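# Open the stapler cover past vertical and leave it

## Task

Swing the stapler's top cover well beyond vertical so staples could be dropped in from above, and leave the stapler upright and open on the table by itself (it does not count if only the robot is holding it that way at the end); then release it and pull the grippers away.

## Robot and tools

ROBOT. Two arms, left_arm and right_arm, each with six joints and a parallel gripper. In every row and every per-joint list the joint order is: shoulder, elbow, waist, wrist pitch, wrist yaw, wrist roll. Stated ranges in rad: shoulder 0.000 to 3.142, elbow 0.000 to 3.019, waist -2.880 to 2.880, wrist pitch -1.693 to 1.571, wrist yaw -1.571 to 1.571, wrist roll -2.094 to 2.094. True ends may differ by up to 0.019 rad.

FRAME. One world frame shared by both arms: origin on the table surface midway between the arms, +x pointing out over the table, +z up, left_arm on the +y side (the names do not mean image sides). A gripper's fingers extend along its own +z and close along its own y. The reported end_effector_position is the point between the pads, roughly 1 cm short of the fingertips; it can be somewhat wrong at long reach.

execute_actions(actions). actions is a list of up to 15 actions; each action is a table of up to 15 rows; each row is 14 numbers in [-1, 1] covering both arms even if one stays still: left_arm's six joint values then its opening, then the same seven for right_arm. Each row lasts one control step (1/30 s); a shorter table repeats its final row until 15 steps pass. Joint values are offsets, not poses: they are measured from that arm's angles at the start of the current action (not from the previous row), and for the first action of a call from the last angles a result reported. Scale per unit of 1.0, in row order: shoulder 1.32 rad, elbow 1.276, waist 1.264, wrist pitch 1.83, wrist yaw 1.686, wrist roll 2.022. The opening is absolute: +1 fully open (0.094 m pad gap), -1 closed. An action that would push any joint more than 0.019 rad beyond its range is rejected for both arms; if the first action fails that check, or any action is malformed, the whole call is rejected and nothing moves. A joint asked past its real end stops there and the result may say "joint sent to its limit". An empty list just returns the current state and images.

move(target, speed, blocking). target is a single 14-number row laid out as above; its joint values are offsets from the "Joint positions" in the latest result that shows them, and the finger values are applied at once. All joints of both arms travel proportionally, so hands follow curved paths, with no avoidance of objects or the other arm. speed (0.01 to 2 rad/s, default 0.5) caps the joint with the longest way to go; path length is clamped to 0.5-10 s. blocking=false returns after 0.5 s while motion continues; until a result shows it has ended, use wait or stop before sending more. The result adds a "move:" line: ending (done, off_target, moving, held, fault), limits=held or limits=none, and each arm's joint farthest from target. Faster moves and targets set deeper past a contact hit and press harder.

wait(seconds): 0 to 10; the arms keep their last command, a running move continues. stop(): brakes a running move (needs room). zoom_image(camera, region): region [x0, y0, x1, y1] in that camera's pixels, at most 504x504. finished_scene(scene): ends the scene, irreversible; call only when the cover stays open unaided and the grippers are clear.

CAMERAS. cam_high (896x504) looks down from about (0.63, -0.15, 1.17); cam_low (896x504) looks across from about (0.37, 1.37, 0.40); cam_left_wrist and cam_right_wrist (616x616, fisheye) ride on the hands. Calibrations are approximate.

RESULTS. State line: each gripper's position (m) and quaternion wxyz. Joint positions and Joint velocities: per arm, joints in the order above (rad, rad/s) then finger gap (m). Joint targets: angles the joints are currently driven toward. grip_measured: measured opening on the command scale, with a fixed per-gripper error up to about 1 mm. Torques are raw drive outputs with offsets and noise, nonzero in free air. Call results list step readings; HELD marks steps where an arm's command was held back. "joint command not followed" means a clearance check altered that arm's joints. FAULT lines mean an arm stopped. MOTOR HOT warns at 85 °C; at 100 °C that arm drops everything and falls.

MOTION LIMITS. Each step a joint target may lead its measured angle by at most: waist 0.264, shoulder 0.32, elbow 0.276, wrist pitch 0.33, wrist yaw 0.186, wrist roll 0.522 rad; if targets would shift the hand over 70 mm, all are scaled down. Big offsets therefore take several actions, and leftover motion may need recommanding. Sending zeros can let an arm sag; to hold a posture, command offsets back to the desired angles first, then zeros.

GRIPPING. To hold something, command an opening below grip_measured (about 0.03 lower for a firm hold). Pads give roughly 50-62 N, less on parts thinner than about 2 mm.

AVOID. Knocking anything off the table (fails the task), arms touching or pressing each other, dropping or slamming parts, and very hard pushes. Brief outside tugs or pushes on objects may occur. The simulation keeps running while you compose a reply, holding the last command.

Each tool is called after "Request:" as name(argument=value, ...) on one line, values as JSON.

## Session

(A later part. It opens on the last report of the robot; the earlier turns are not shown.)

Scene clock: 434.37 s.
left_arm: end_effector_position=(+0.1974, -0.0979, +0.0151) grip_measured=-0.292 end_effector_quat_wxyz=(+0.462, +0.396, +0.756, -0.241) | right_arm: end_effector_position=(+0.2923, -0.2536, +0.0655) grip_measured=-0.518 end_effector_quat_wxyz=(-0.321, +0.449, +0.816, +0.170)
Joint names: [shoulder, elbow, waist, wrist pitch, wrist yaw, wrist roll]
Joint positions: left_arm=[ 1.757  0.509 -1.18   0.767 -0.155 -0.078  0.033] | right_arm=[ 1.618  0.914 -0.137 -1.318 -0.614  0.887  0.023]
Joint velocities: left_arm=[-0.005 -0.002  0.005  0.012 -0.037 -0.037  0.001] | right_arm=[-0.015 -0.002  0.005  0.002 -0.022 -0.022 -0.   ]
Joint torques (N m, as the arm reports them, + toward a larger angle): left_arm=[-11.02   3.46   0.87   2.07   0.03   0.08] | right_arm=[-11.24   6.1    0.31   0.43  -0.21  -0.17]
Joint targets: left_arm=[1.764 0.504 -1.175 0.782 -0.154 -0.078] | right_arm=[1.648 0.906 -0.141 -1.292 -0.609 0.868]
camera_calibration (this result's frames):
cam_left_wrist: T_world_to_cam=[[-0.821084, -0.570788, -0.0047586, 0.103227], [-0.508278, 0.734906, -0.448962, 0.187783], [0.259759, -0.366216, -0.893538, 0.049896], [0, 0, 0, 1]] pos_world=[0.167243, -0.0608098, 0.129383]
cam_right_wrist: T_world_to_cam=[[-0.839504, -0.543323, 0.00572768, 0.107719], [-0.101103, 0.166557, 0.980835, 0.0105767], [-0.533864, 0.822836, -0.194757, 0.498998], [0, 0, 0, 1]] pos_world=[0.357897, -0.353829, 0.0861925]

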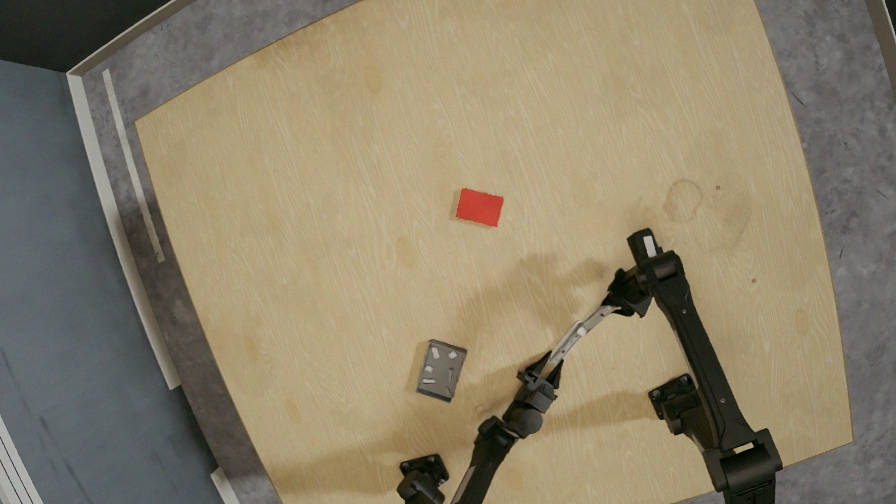

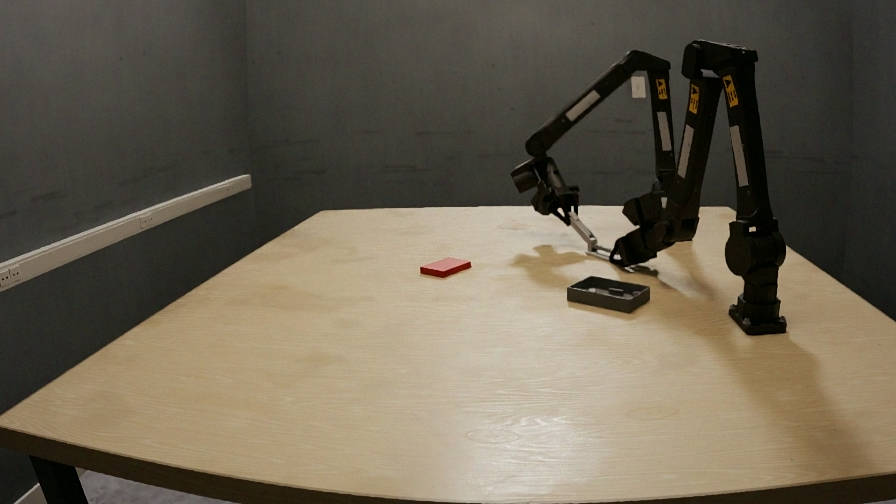

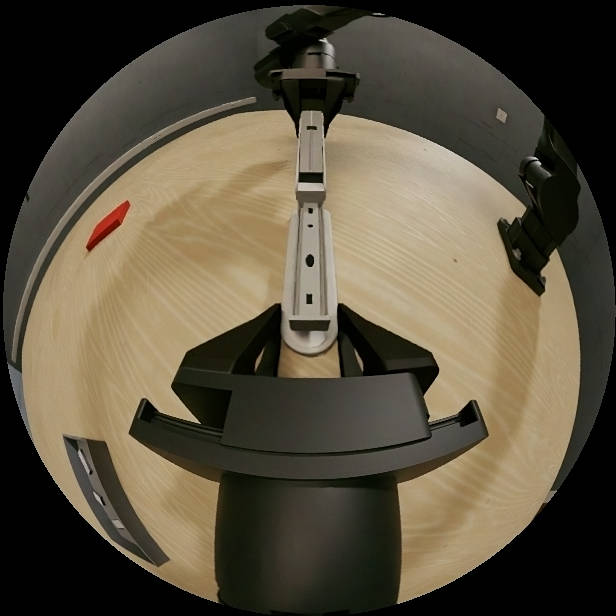

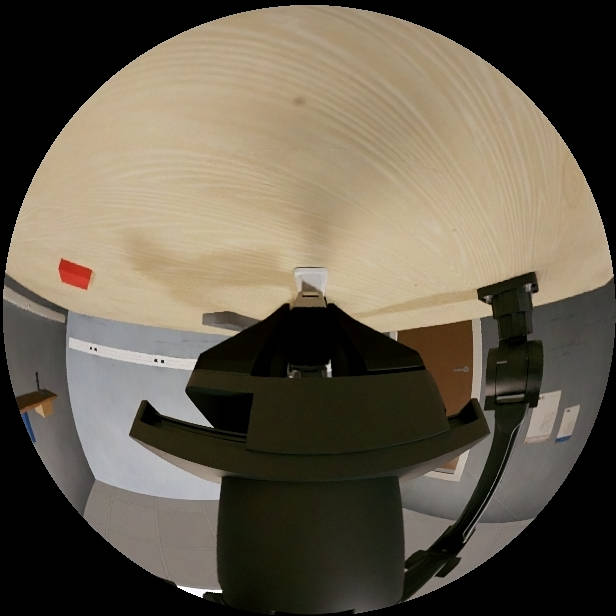

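Request:
execute_actions(actions=[[[0.005,-0.004,0.004,0.008,0.001,0.0,-0.33,0.0250,-0.0077,-0.003,0.0180,0.0042,-0.0079,-0.525],[0.005,-0.004,0.004,0.008,0.001,0.0,-0.33,0.0273,-0.0090,-0.003,0.0218,0.0055,-0.0064,-0.525],[0.005,-0.004,0.004,0.008,0.001,0.0,-0.33,0.0295,-0.0104,-0.003,0.0255,0.0067,-0.0050,-0.525],[0.005,-0.004,0.004,0.008,0.001,0.0,-0.33,0.0318,-0.0117,-0.003,0.0293,0.0079,-0.0035,-0.525],[0.005,-0.004,0.004,0.008,0.001,0.0,-0.33,0.0341,-0.0131,-0.003,0.0331,0.0092,-0.0020,-0.525],[0.005,-0.004,0.004,0.008,0.001,0.0,-0.33,0.0364,-0.0144,-0.003,0.0369,0.0104,-0.0005,-0.525],[0.005,-0.004,0.004,0.008,0.001,0.0,-0.33,0.0387,-0.0158,-0.003,0.0407,0.0116,0.0010,-0.525],[0.005,-0.004,0.004,0.008,0.001,0.0,-0.33,0.0409,-0.0171,-0.003,0.0444,0.0128,0.0024,-0.525],[0.005,-0.004,0.004,0.008,0.001,0.0,-0.33,0.0432,-0.0185,-0.003,0.0482,0.0141,0.0039,-0.525],[0.005,-0.004,0.004,0.008,0.001,0.0,-0.33,0.0455,-0.0198,-0.003,0.0520,0.0153,0.0054,-0.525],[0.005,-0.004,0.004,0.008,0.001,0.0,-0.33,0.0478,-0.0212,-0.003,0.0558,0.0165,0.0069,-0.525],[0.005,-0.004,0.004,0.008,0.001,0.0,-0.33,0.0501,-0.0225,-0.003,0.0596,0.0178,0.0084,-0.525],[0.005,-0.004,0.004,0.008,0.001,0.0,-0.33,0.0523,-0.0239,-0.003,0.0634,0.0190,0.0099,-0.525]]])

Request:
wait(seconds=0.5)

Request:
zoom_image(camera="cam_low", region=[480, 130, 720, 290])

Scene clock: 452.23 s.
left_arm: end_effector_position=(+0.1974, -0.0979, +0.0151) grip_measured=-0.292 end_effector_quat_wxyz=(+0.462, +0.396, +0.756, -0.241) | right_arm: end_effector_position=(+0.2963, -0.2592, +0.0404) grip_measured=-0.518 end_effector_quat_wxyz=(-0.304, +0.452, +0.823, +0.162)
Joint names: [shoulder, elbow, waist, wrist pitch, wrist yaw, wrist roll]
Joint positions: left_arm=[ 1.757  0.509 -1.18   0.767 -0.155 -0.078  0.033] | right_arm=[ 1.654  0.894 -0.14  -1.231 -0.581  0.899  0.023]
Joint velocities: left_arm=[-0.005  0.007 -0.015 -0.007 -0.022  0.007 -0.001] | right_arm=[ 0.083 -0.012 -0.015  0.095  0.037  0.022 -0.   ]
Joint torques (N m, as the arm reports them, + toward a larger angle): left_arm=[-11.02   3.44   0.92   2.06   0.02   0.07] | right_arm=[-11.68   5.72   0.6    0.32  -0.53   0.11]
Joint targets: left_arm=[1.764 0.504 -1.175 0.782 -0.154 -0.078] | right_arm=[1.688 0.884 -0.140 -1.203 -0.582 0.907]
Step readings (joint positions):
0: left_arm=[1.757 0.509 -1.180 0.767 -0.155 -0.078] | right_arm=[1.618 0.914 -0.137 -1.318 -0.614 0.887]
1: left_arm=[1.757 0.509 -1.180 0.767 -0.155 -0.078] | right_arm=[1.618 0.914 -0.137 -1.318 -0.613 0.887]
2: left_arm=[1.757 0.509 -1.180 0.767 -0.155 -0.078] | right_arm=[1.618 0.914 -0.137 -1.316 -0.612 0.887]
4: left_arm=[1.757 0.509 -1.180 0.767 -0.155 -0.078] | right_arm=[1.619 0.911 -0.137 -1.305 -0.607 0.888]
8: left_arm=[1.757 0.509 -1.180 0.767 -0.155 -0.078] | right_arm=[1.629 0.905 -0.138 -1.280 -0.595 0.891]
15: Joint positions above
camera_calibration (this result's frames):
cam_left_wrist: T_world_to_cam=[[-0.821084, -0.570788, -0.0047586, 0.103227], [-0.508278, 0.734906, -0.448962, 0.187783], [0.259759, -0.366216, -0.893538, 0.049896], [0, 0, 0, 1]] pos_world=[0.167243, -0.0608098, 0.129383]
cam_right_wrist: T_world_to_cam=[[-0.838467, -0.544943, 0.00332774, 0.107589], [-0.125582, 0.19916, 0.971887, 0.0525522], [-0.530285, 0.814477, -0.235424, 0.499256], [0, 0, 0, 1]] pos_world=[0.361557, -0.358469, 0.0661041]

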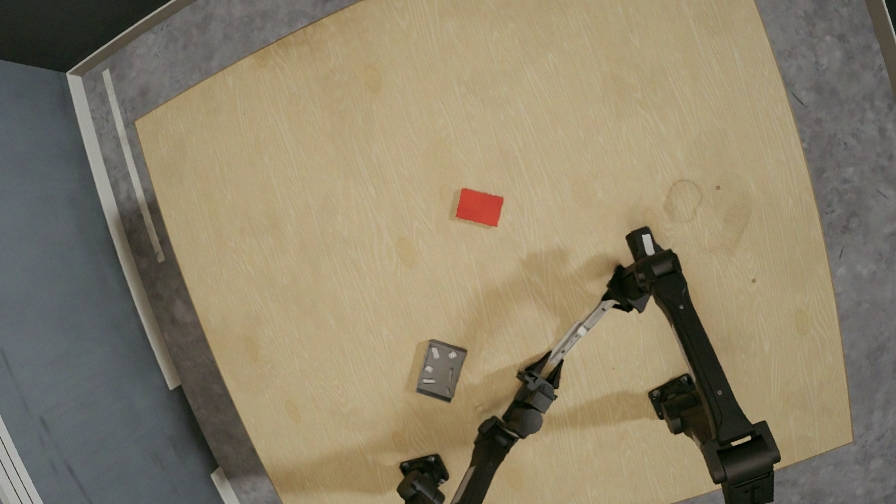

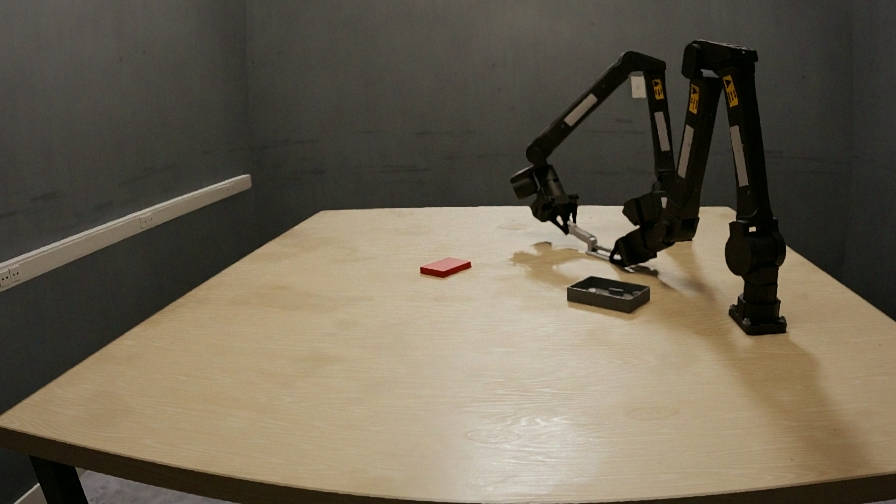

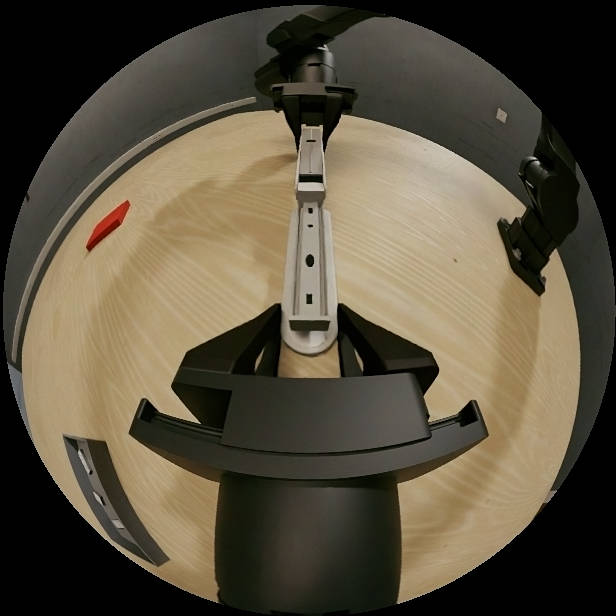

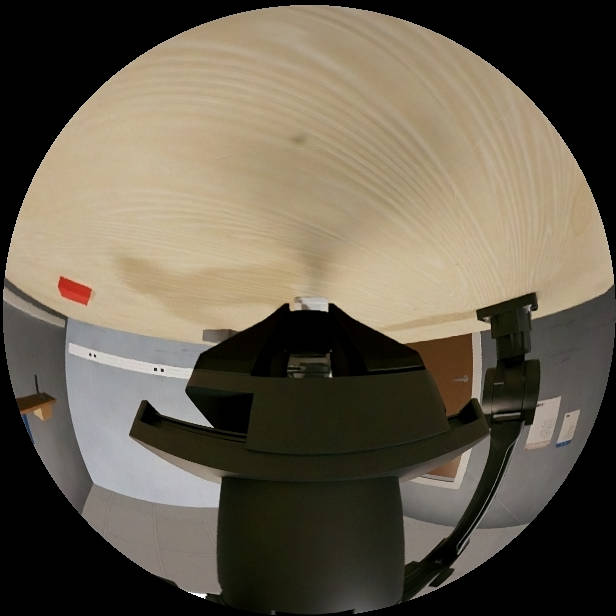

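Scene clock: 452.73 s.
left_arm: end_effector_position=(+0.1974, -0.0979, +0.0151) grip_measured=-0.292 end_effector_quat_wxyz=(+0.462, +0.396, +0.756, -0.241) | right_arm: end_effector_position=(+0.2965, -0.2594, +0.0386) grip_measured=-0.518 end_effector_quat_wxyz=(-0.304, +0.452, +0.823, +0.162)
Joint names: [shoulder, elbow, waist, wrist pitch, wrist yaw, wrist roll]
Joint positions: left_arm=[ 1.757  0.509 -1.18   0.767 -0.155 -0.078  0.033] | right_arm=[ 1.658  0.893 -0.14  -1.226 -0.58   0.899  0.023]
Joint velocities: left_arm=[ 0.015  0.012 -0.015 -0.007 -0.022  0.007  0.001] | right_arm=[ 0.005  0.007 -0.015 -0.012 -0.037  0.007 -0.   ]
Joint torques (N m, as the arm reports them, + toward a larger angle): left_arm=[-10.75   3.32   1.13   2.07   0.04   0.07] | right_arm=[-11.56   5.74   0.61   0.39  -0.48   0.12]
Joint targets: left_arm=[1.764 0.504 -1.175 0.782 -0.154 -0.078] | right_arm=[1.687 0.884 -0.140 -1.203 -0.582 0.907]
wait: 0.50 s; at rest by 0.23 s
camera_calibration (this result's frames):
cam_left_wrist: T_world_to_cam=[[-0.821084, -0.570788, -0.0047586, 0.103227], [-0.508278, 0.734906, -0.448962, 0.187783], [0.259759, -0.366216, -0.893538, 0.049896], [0, 0, 0, 1]] pos_world=[0.167243, -0.0608098, 0.129383]
cam_right_wrist: T_world_to_cam=[[-0.838664, -0.544637, 0.00361613, 0.107764], [-0.125696, 0.200005, 0.971699, 0.0546797], [-0.529947, 0.814474, -0.236195, 0.499034], [0, 0, 0, 1]] pos_world=[0.361712, -0.358694, 0.0643477]

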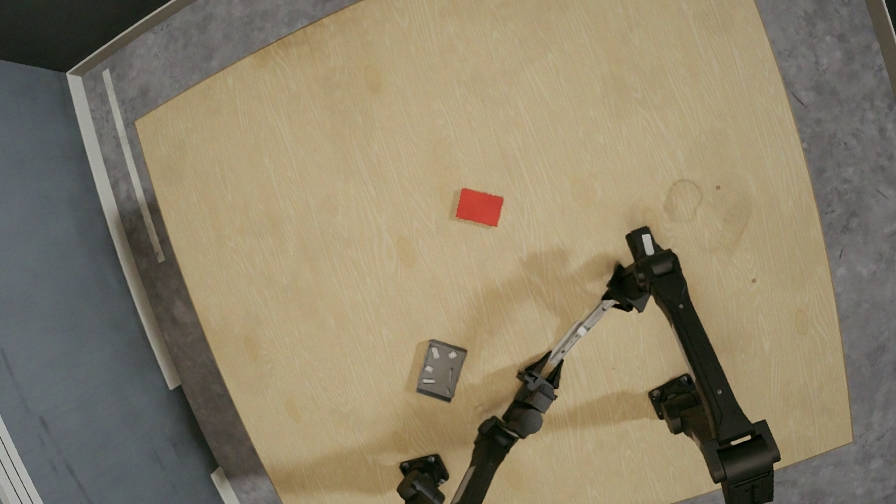

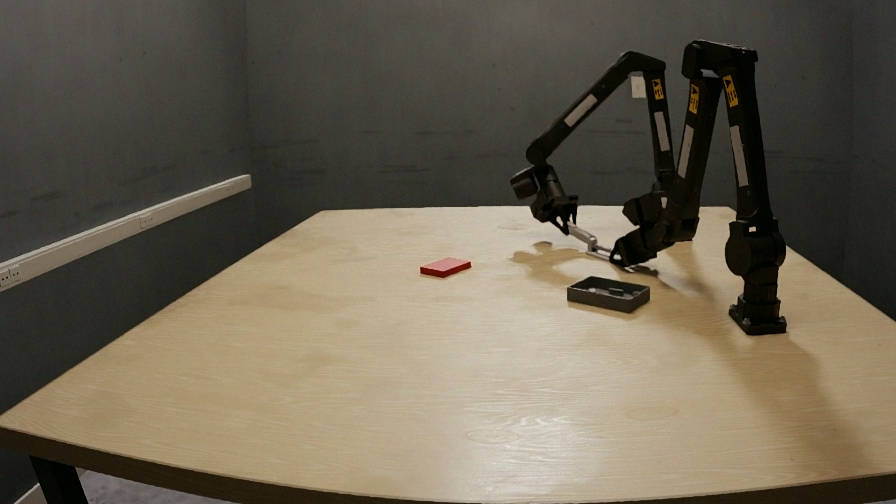

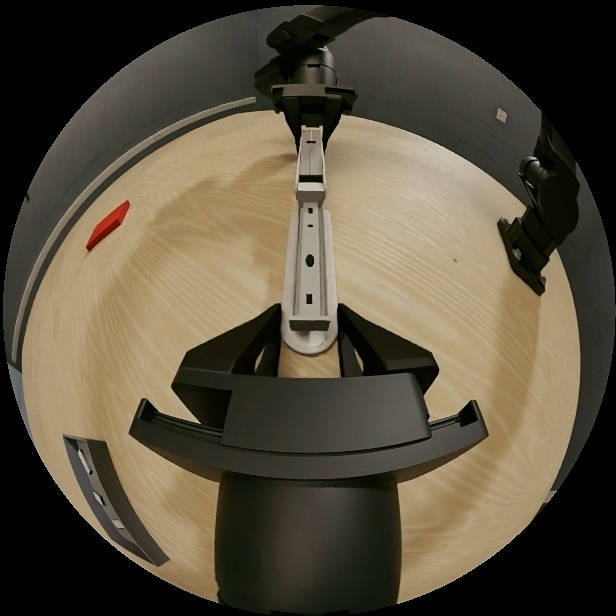

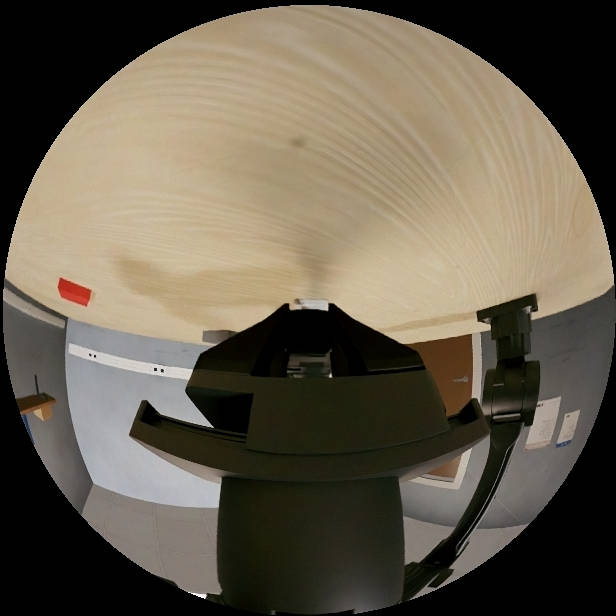

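Region (480, 130, 720, 290) of cam_low's 896x504 image, scaled by 2.100, with more detail than that image has.

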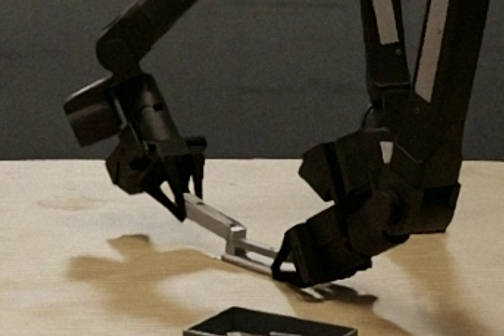

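Request:
execute_actions(actions=[[[0.005,-0.004,0.004,0.008,0.001,0.0,-0.33,0.0228,-0.0078,0,0.0143,-0.0003,0.0044,-0.525],[0.005,-0.004,0.004,0.008,0.001,0.0,-0.33,0.0236,-0.0085,0,0.0161,0.0006,0.0047,-0.525],[0.005,-0.004,0.004,0.008,0.001,0.0,-0.33,0.0245,-0.0093,0,0.0178,0.0015,0.0051,-0.525],[0.005,-0.004,0.004,0.008,0.001,0.0,-0.33,0.0253,-0.0100,0,0.0195,0.0024,0.0055,-0.525],[0.005,-0.004,0.004,0.008,0.001,0.0,-0.33,0.0261,-0.0107,0,0.0213,0.0033,0.0059,-0.525],[0.005,-0.004,0.004,0.008,0.001,0.0,-0.33,0.0269,-0.0114,0,0.0230,0.0041,0.0062,-0.525],[0.005,-0.004,0.004,0.008,0.001,0.0,-0.33,0.0277,-0.0121,0,0.0247,0.0050,0.0066,-0.525],[0.005,-0.004,0.004,0.008,0.001,0.0,-0.33,0.0286,-0.0129,0,0.0264,0.0059,0.0070,-0.525],[0.005,-0.004,0.004,0.008,0.001,0.0,-0.33,0.0294,-0.0136,0,0.0282,0.0068,0.0073,-0.525],[0.005,-0.004,0.004,0.008,0.001,0.0,-0.33,0.0302,-0.0143,0,0.0299,0.0077,0.0077,-0.525],[0.005,-0.004,0.004,0.008,0.001,0.0,-0.33,0.0310,-0.0150,0,0.0316,0.0086,0.0081,-0.525],[0.005,-0.004,0.004,0.008,0.001,0.0,-0.33,0.0318,-0.0157,0,0.0333,0.0095,0.0084,-0.525]],[[0.005,-0.004,0.004,0.008,0.001,0.0,-0.33,0.023,-0.007,0,0.014,0.001,0.004,-0.523],[0.005,-0.004,0.004,0.008,0.001,0.0,-0.33,0.023,-0.007,0,0.014,0.001,0.004,-0.521],[0.005,-0.004,0.004,0.008,0.001,0.0,-0.33,0.023,-0.007,0,0.014,0.001,0.004,-0.519],[0.005,-0.004,0.004,0.008,0.001,0.0,-0.33,0.023,-0.007,0,0.014,0.001,0.004,-0.517],[0.005,-0.004,0.004,0.008,0.001,0.0,-0.33,0.023,-0.007,0,0.014,0.001,0.004,-0.515],[0.005,-0.004,0.004,0.008,0.001,0.0,-0.33,0.023,-0.007,0,0.014,0.001,0.004,-0.513],[0.005,-0.004,0.004,0.008,0.001,0.0,-0.33,0.023,-0.007,0,0.014,0.001,0.004,-0.511],[0.005,-0.004,0.004,0.008,0.001,0.0,-0.33,0.023,-0.007,0,0.014,0.001,0.004,-0.509],[0.005,-0.004,0.004,0.008,0.001,0.0,-0.33,0.023,-0.007,0,0.014,0.001,0.004,-0.507],[0.005,-0.004,0.004,0.008,0.001,0.0,-0.33,0.023,-0.007,0,0.014,0.001,0.004,-0.505],[0.005,-0.004,0.004,0.008,0.001,0.0,-0.33,0.023,-0.007,0,0.014,0.001,0.004,-0.502],[0.005,-0.004,0.004,0.008,0.001,0.0,-0.33,0.023,-0.007,0,0.014,0.001,0.004,-0.498],[0.005,-0.004,0.004,0.008,0.001,0.0,-0.33,0.023,-0.007,0,0.014,0.001,0.004,-0.493],[0.005,-0.004,0.004,0.008,0.001,0.0,-0.33,0.023,-0.007,0,0.014,0.001,0.004,-0.487],[0.005,-0.004,0.004,0.008,0.001,0.0,-0.33,0.023,-0.007,0,0.014,0.001,0.004,-0.48]]])

Request:
zoom_image(camera="cam_low", region=[480, 130, 720, 290])

Scene clock: 490.13 s.
left_arm: end_effector_position=(+0.1976, -0.0978, +0.0151) grip_measured=-0.292 end_effector_quat_wxyz=(+0.463, +0.397, +0.756, -0.239) | right_arm: end_effector_position=(+0.2975, -0.2605, +0.0269) grip_measured=-0.485 end_effector_quat_wxyz=(-0.294, +0.453, +0.826, +0.162)
Joint names: [shoulder, elbow, waist, wrist pitch, wrist yaw, wrist roll]
Joint positions: left_arm=[ 1.757  0.509 -1.18   0.767 -0.157 -0.075  0.033] | right_arm=[ 1.67   0.876 -0.14  -1.175 -0.572  0.907  0.024]
Joint velocities: left_arm=[ 0.005  0.007  0.005 -0.017  0.051 -0.051 -0.001] | right_arm=[ 0.015  0.002 -0.024  0.017 -0.022 -0.007  0.006]
Joint torques (N m, as the arm reports them, + toward a larger angle): left_arm=[-10.82   3.39   1.     2.04   0.02   0.08] | right_arm=[-11.91   6.01   0.25  -0.08  -0.33   0.11]
Joint targets: left_arm=[1.764 0.504 -1.175 0.782 -0.155 -0.076] | right_arm=[1.698 0.871 -0.140 -1.164 -0.571 0.914]
Step readings (joint positions; steps 1 to 15: 1st action; 16 to 30: 2nd action):
0: left_arm=[1.757 0.509 -1.180 0.767 -0.155 -0.078] | right_arm=[1.658 0.893 -0.140 -1.226 -0.580 0.899]
1: left_arm=[1.757 0.509 -1.180 0.767 -0.155 -0.078] | right_arm=[1.658 0.893 -0.140 -1.226 -0.580 0.899]
2: left_arm=[1.757 0.509 -1.180 0.767 -0.155 -0.078] | right_arm=[1.658 0.892 -0.140 -1.225 -0.579 0.899]
4: left_arm=[1.757 0.509 -1.180 0.767 -0.155 -0.078] | right_arm=[1.658 0.891 -0.140 -1.221 -0.578 0.900]
8: left_arm=[1.757 0.509 -1.180 0.767 -0.156 -0.077] | right_arm=[1.659 0.886 -0.140 -1.209 -0.575 0.903]
15: left_arm=[1.757 0.509 -1.180 0.767 -0.156 -0.076] | right_arm=[1.668 0.880 -0.140 -1.190 -0.572 0.906]
16: left_arm=[1.757 0.509 -1.180 0.767 -0.157 -0.076] | right_arm=[1.668 0.880 -0.140 -1.189 -0.572 0.906]
17: left_arm=[1.757 0.509 -1.180 0.767 -0.157 -0.076] | right_arm=[1.668 0.879 -0.140 -1.188 -0.572 0.906]
19: left_arm=[1.757 0.509 -1.180 0.767 -0.157 -0.075] | right_arm=[1.668 0.879 -0.140 -1.186 -0.572 0.907]
23: left_arm=[1.757 0.509 -1.180 0.767 -0.157 -0.075] | right_arm=[1.668 0.877 -0.140 -1.182 -0.572 0.907]
30: Joint positions above
camera_calibration (this result's frames):
cam_left_wrist: T_world_to_cam=[[-0.821283, -0.570466, -0.0079947, 0.103542], [-0.506785, 0.735896, -0.449028, 0.187598], [0.262038, -0.364728, -0.893482, 0.0495991], [0, 0, 0, 1]] pos_world=[0.167113, -0.0608952, 0.129381]
cam_right_wrist: T_world_to_cam=[[-0.840336, -0.542028, -0.00642623, 0.109511], [-0.142478, 0.209423, 0.967389, 0.0738657], [-0.523006, 0.813848, -0.253213, 0.495934], [0, 0, 0, 1]] pos_world=[0.361927, -0.359726, 0.0548237]

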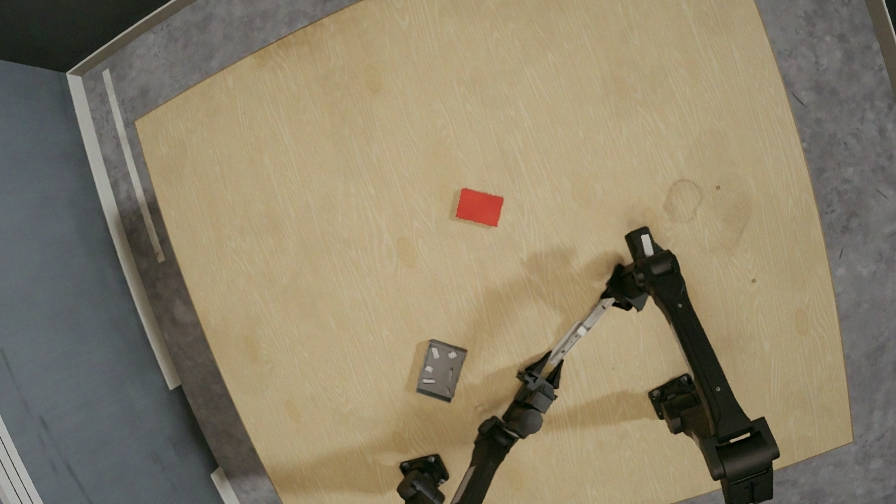

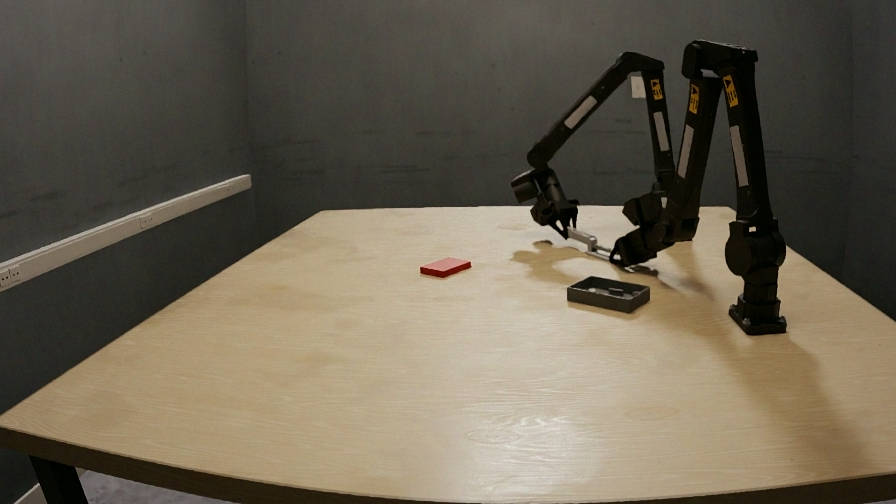

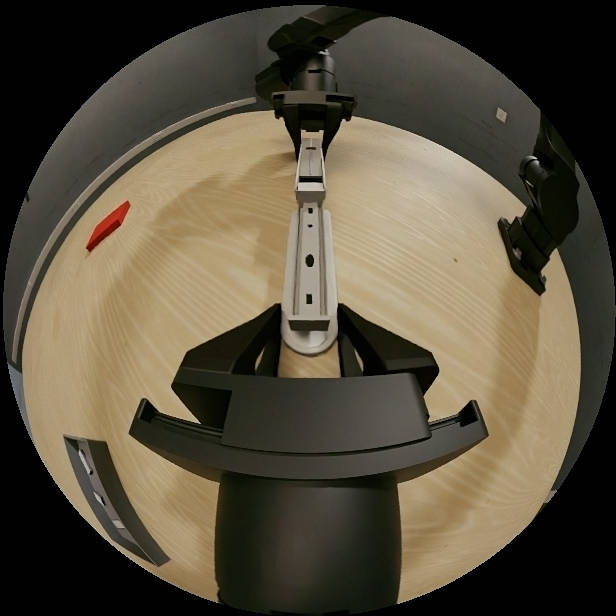

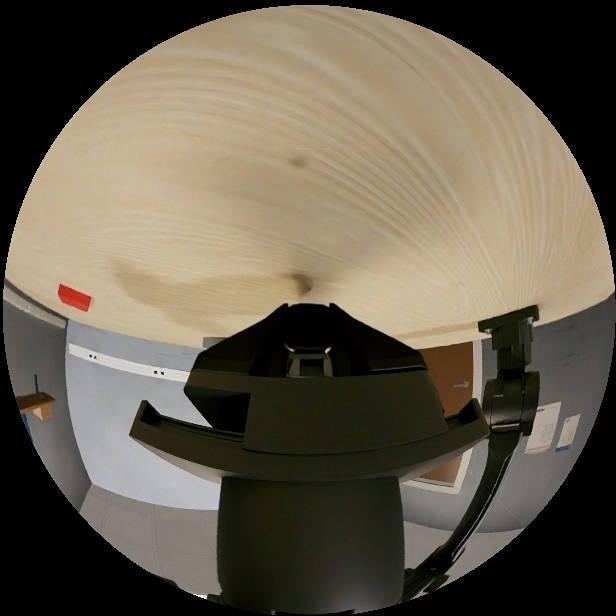

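Region (480, 130, 720, 290) of cam_low's 896x504 image, scaled by 2.100, with more detail than that image has.

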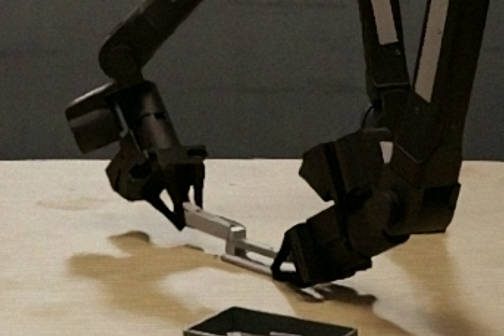

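Request:
execute_actions(actions=[[[0.004,-0.003,0.003,0.007,0.001,0.0,-0.325,0.02,-0.004,0,0.006,0,0.003,-0.47],[0.004,-0.003,0.003,0.006,0.001,0.0,-0.315,0.019,-0.004,0,0.006,0,0.003,-0.45],[0.003,-0.003,0.003,0.005,0.001,0.0,-0.305,0.018,-0.004,0,0.005,0,0.003,-0.42],[0.003,-0.002,0.002,0.004,0.001,0.0,-0.297,0.017,-0.003,0,0.005,0,0.003,-0.38],[0.002,-0.002,0.002,0.003,0.001,0.0,-0.29,0.016,-0.003,0,0.004,0,0.003,-0.33],[0.002,-0.002,0.002,0.002,0.001,0.0,-0.283,0.015,-0.003,0,0.004,0,0.003,-0.28],[0.001,-0.001,0.001,0.001,0.0,0.0,-0.275,0.014,-0.002,0,0.003,0,0.003,-0.22],[0.001,-0.001,0.001,0.001,0.0,0.0,-0.26,0.013,-0.002,0,0.003,0,0.003,-0.16],[0,0,0,0,0,0,-0.24,0.012,-0.002,0,0.002,0,0.003,-0.10],[0,0,0,0,0,0,-0.20,0.010,-0.001,0,0.002,0,0.003,-0.04],[0,0,0,0,0,0,-0.14,0.008,-0.001,0,0.001,0,0.003,0.02],[0,0,0,0,0,0,-0.06,0.006,0,0,0.001,0,0.003,0.08],[0,0,0,0,0,0,0.03,0.004,0,0,0,0,0.003,0.13],[0,0,0,0,0,0,0.12,0.002,0,0,0,0,0.003,0.17],[0,0,0,0,0,0,0.2,0,0,0,0,0,0.003,0.2]]])

Request:
move(target=[-0.15,-0.03,0,0,0,0,0.2,-0.14,0.01,0,0,0,0,0.2], speed=0.3)

Request:
zoom_image(camera="cam_low", region=[480, 130, 720, 290])

Request:
zoom_image(camera="cam_high", region=[480, 240, 700, 400])

Scene clock: 501.97 s.
left_arm: end_effector_position=(+0.1976, -0.0978, +0.0151) grip_measured=+0.154 end_effector_quat_wxyz=(+0.463, +0.397, +0.756, -0.239) | right_arm: end_effector_position=(+0.2979, -0.2605, +0.0268) grip_measured=+0.181 end_effector_quat_wxyz=(-0.293, +0.453, +0.826, +0.163)
Joint names: [shoulder, elbow, waist, wrist pitch, wrist yaw, wrist roll]
Joint positions: left_arm=[ 1.757  0.509 -1.18   0.767 -0.157 -0.075  0.054] | right_arm=[ 1.67   0.876 -0.14  -1.173 -0.572  0.907  0.056]
Joint velocities: left_arm=[-0.005 -0.012 -0.005 -0.017 -0.066  0.022  0.089] | right_arm=[-0.005 -0.007 -0.005 -0.002 -0.007 -0.007  0.034]
Joint torques (N m, as the arm reports them, + toward a larger angle): left_arm=[-11.37   3.77   0.49   1.63  -0.06   0.07] | right_arm=[-14.24   6.37   0.62  -0.52  -0.39   0.1 ]
Joint targets: left_arm=[1.757 0.509 -1.180 0.767 -0.157 -0.075] | right_arm=[1.670 0.876 -0.140 -1.175 -0.572 0.913]
Step readings (joint positions):
0: left_arm=[1.757 0.509 -1.180 0.767 -0.157 -0.075] | right_arm=[1.670 0.876 -0.140 -1.175 -0.572 0.907]
1: left_arm=[1.757 0.509 -1.180 0.767 -0.157 -0.075] | right_arm=[1.670 0.876 -0.140 -1.175 -0.572 0.907]
2: left_arm=[1.757 0.509 -1.180 0.767 -0.157 -0.075] | right_arm=[1.670 0.876 -0.140 -1.174 -0.572 0.907]
4: left_arm=[1.757 0.509 -1.180 0.767 -0.157 -0.075] | right_arm=[1.670 0.876 -0.140 -1.173 -0.572 0.907]
8: left_arm=[1.757 0.509 -1.180 0.767 -0.157 -0.075] | right_arm=[1.670 0.876 -0.140 -1.173 -0.572 0.907]
15: Joint positions above
camera_calibration (this result's frames):
cam_left_wrist: T_world_to_cam=[[-0.821283, -0.570466, -0.0079947, 0.103542], [-0.506785, 0.735896, -0.449028, 0.187598], [0.262038, -0.364728, -0.893482, 0.0495991], [0, 0, 0, 1]] pos_world=[0.167113, -0.0608952, 0.129381]
cam_right_wrist: T_world_to_cam=[[-0.840322, -0.542028, -0.00805137, 0.109877], [-0.144323, 0.209382, 0.967125, 0.0746211], [-0.522522, 0.813858, -0.254176, 0.495971], [0, 0, 0, 1]] pos_world=[0.362258, -0.359718, 0.0547806]

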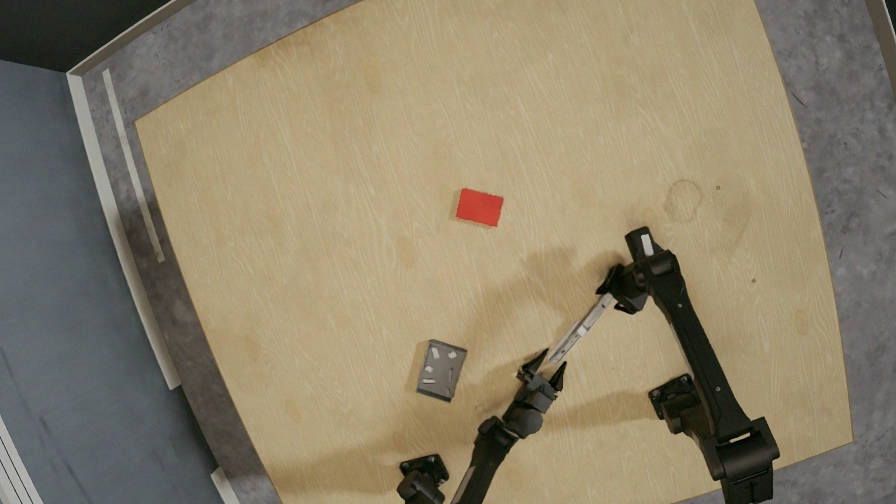

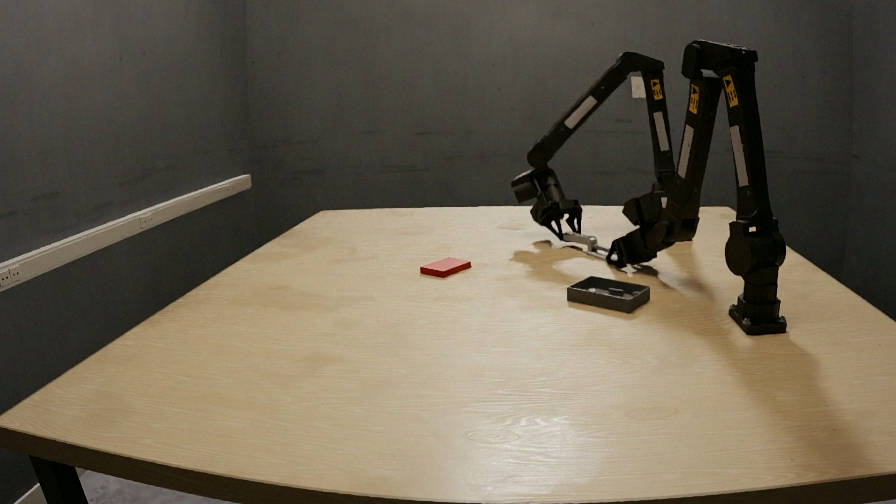

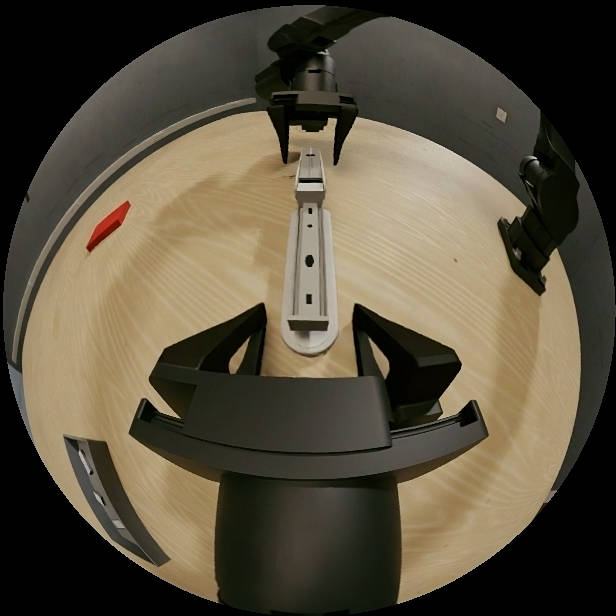

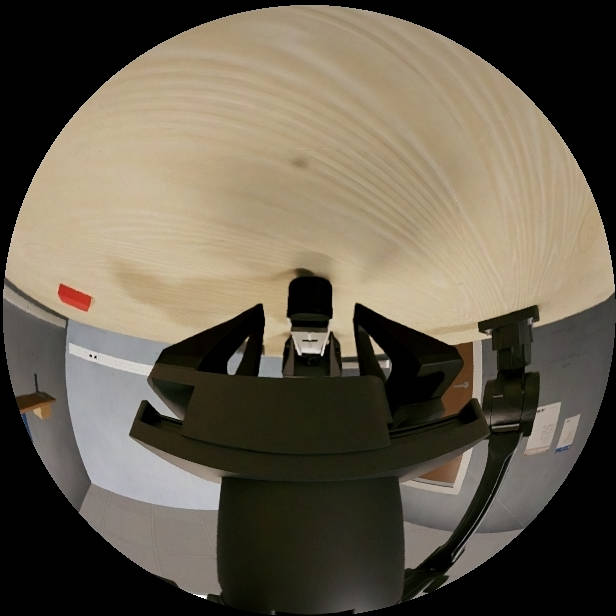

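Scene clock: 503.03 s.
left_arm: end_effector_position=(+0.1982, -0.0991, +0.0947) grip_measured=+0.198 end_effector_quat_wxyz=(+0.516, +0.370, +0.720, -0.280) | right_arm: end_effector_position=(+0.3118, -0.2602, +0.0803) grip_measured=+0.198 end_effector_quat_wxyz=(-0.218, +0.436, +0.849, +0.205)
Joint names: [shoulder, elbow, waist, wrist pitch, wrist yaw, wrist roll]
Joint positions: left_arm=[ 1.567  0.48  -1.18   0.767 -0.157 -0.075  0.056] | right_arm=[ 1.489  0.876 -0.14  -1.173 -0.572  0.907  0.056]
Joint velocities: left_arm=[-0.005  0.012 -0.005 -0.017 -0.022 -0.022  0.002] | right_arm=[-0.005 -0.012  0.005  0.007 -0.051 -0.051  0.001]
Joint torques (N m, as the arm reports them, + toward a larger angle): left_arm=[-11.16   4.35   0.53   1.52  -0.04   0.07] | right_arm=[-13.21   9.02   0.67  -0.06  -0.41   0.02]
Joint targets: left_arm=[1.559 0.471 -1.180 0.767 -0.157 -0.075] | right_arm=[1.486 0.889 -0.140 -1.173 -0.572 0.907]
move: done; limits=none; left_arm: farthest joint: the elbow, 0.010 radians from its target (0.039 radians at the start); right_arm: farthest joint: the elbow, 0.012 radians from its target (0.012 radians at the start)
camera_calibration (this result's frames):
cam_left_wrist: T_world_to_cam=[[-0.82168, -0.569608, 0.0197152, 0.101474], [-0.471731, 0.660262, -0.5844, 0.222974], [0.319862, -0.489491, -0.811226, 0.0884967], [0, 0, 0, 1]] pos_world=[0.160257, -0.0461026, 0.200097]
cam_right_wrist: T_world_to_cam=[[-0.824987, -0.541691, -0.161144, 0.129808], [-0.315928, 0.205613, 0.926236, 0.0805825], [-0.4686, 0.815043, -0.340763, 0.50708], [0, 0, 0, 1]] pos_world=[0.370165, -0.359545, 0.119073]

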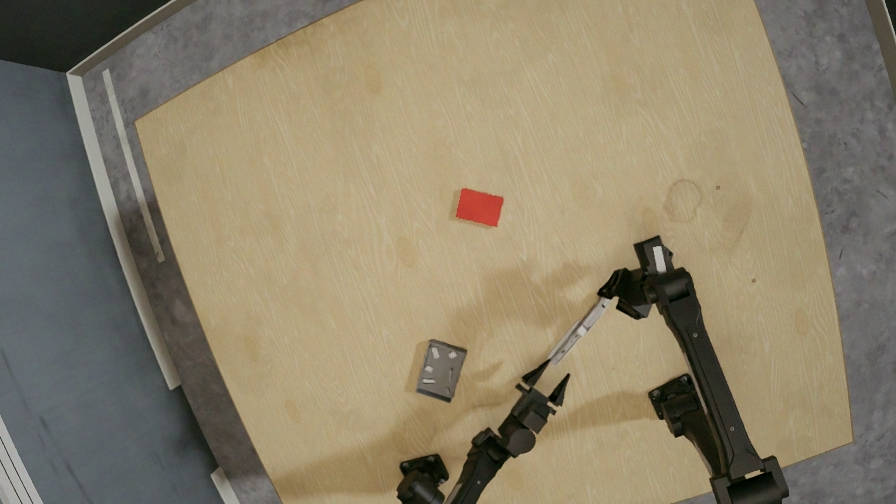

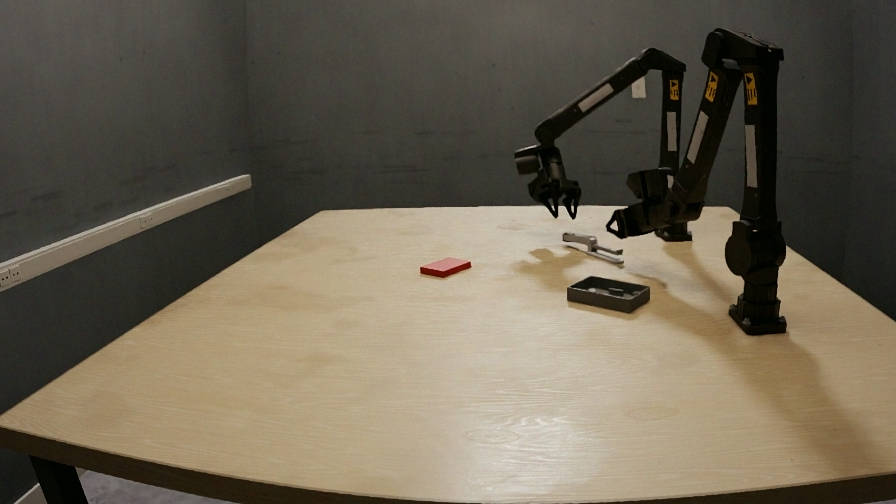

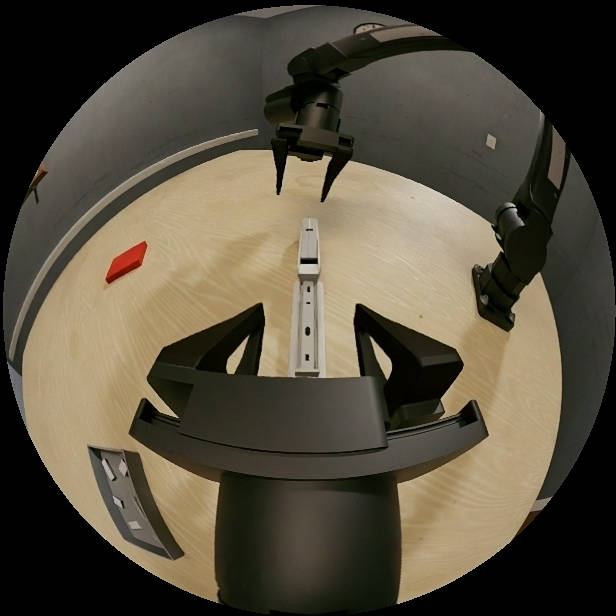

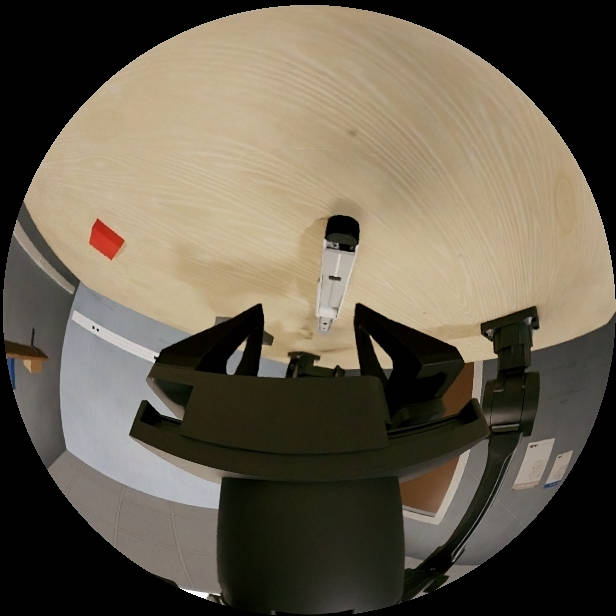

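Region (480, 130, 720, 290) of cam_low's 896x504 image, scaled by 2.100, with more detail than that image has.

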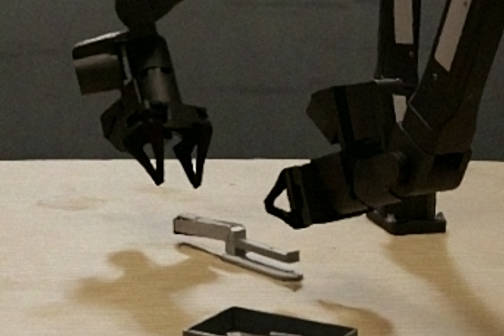

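Region (480, 240, 700, 400) of cam_high's 896x504 image, scaled by 2.291, with more detail than that image has; it fills the top 367 rows of this view, and the rest is white.

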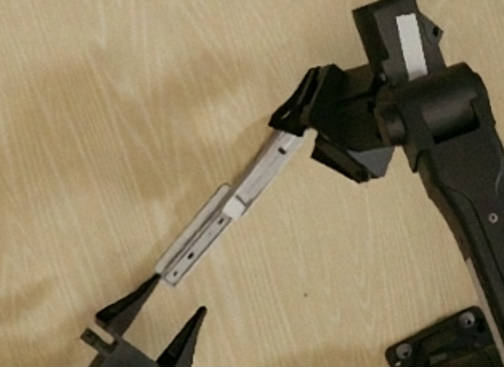

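Request:
finished_scene(scene=2)

The scene is finished: the task was done.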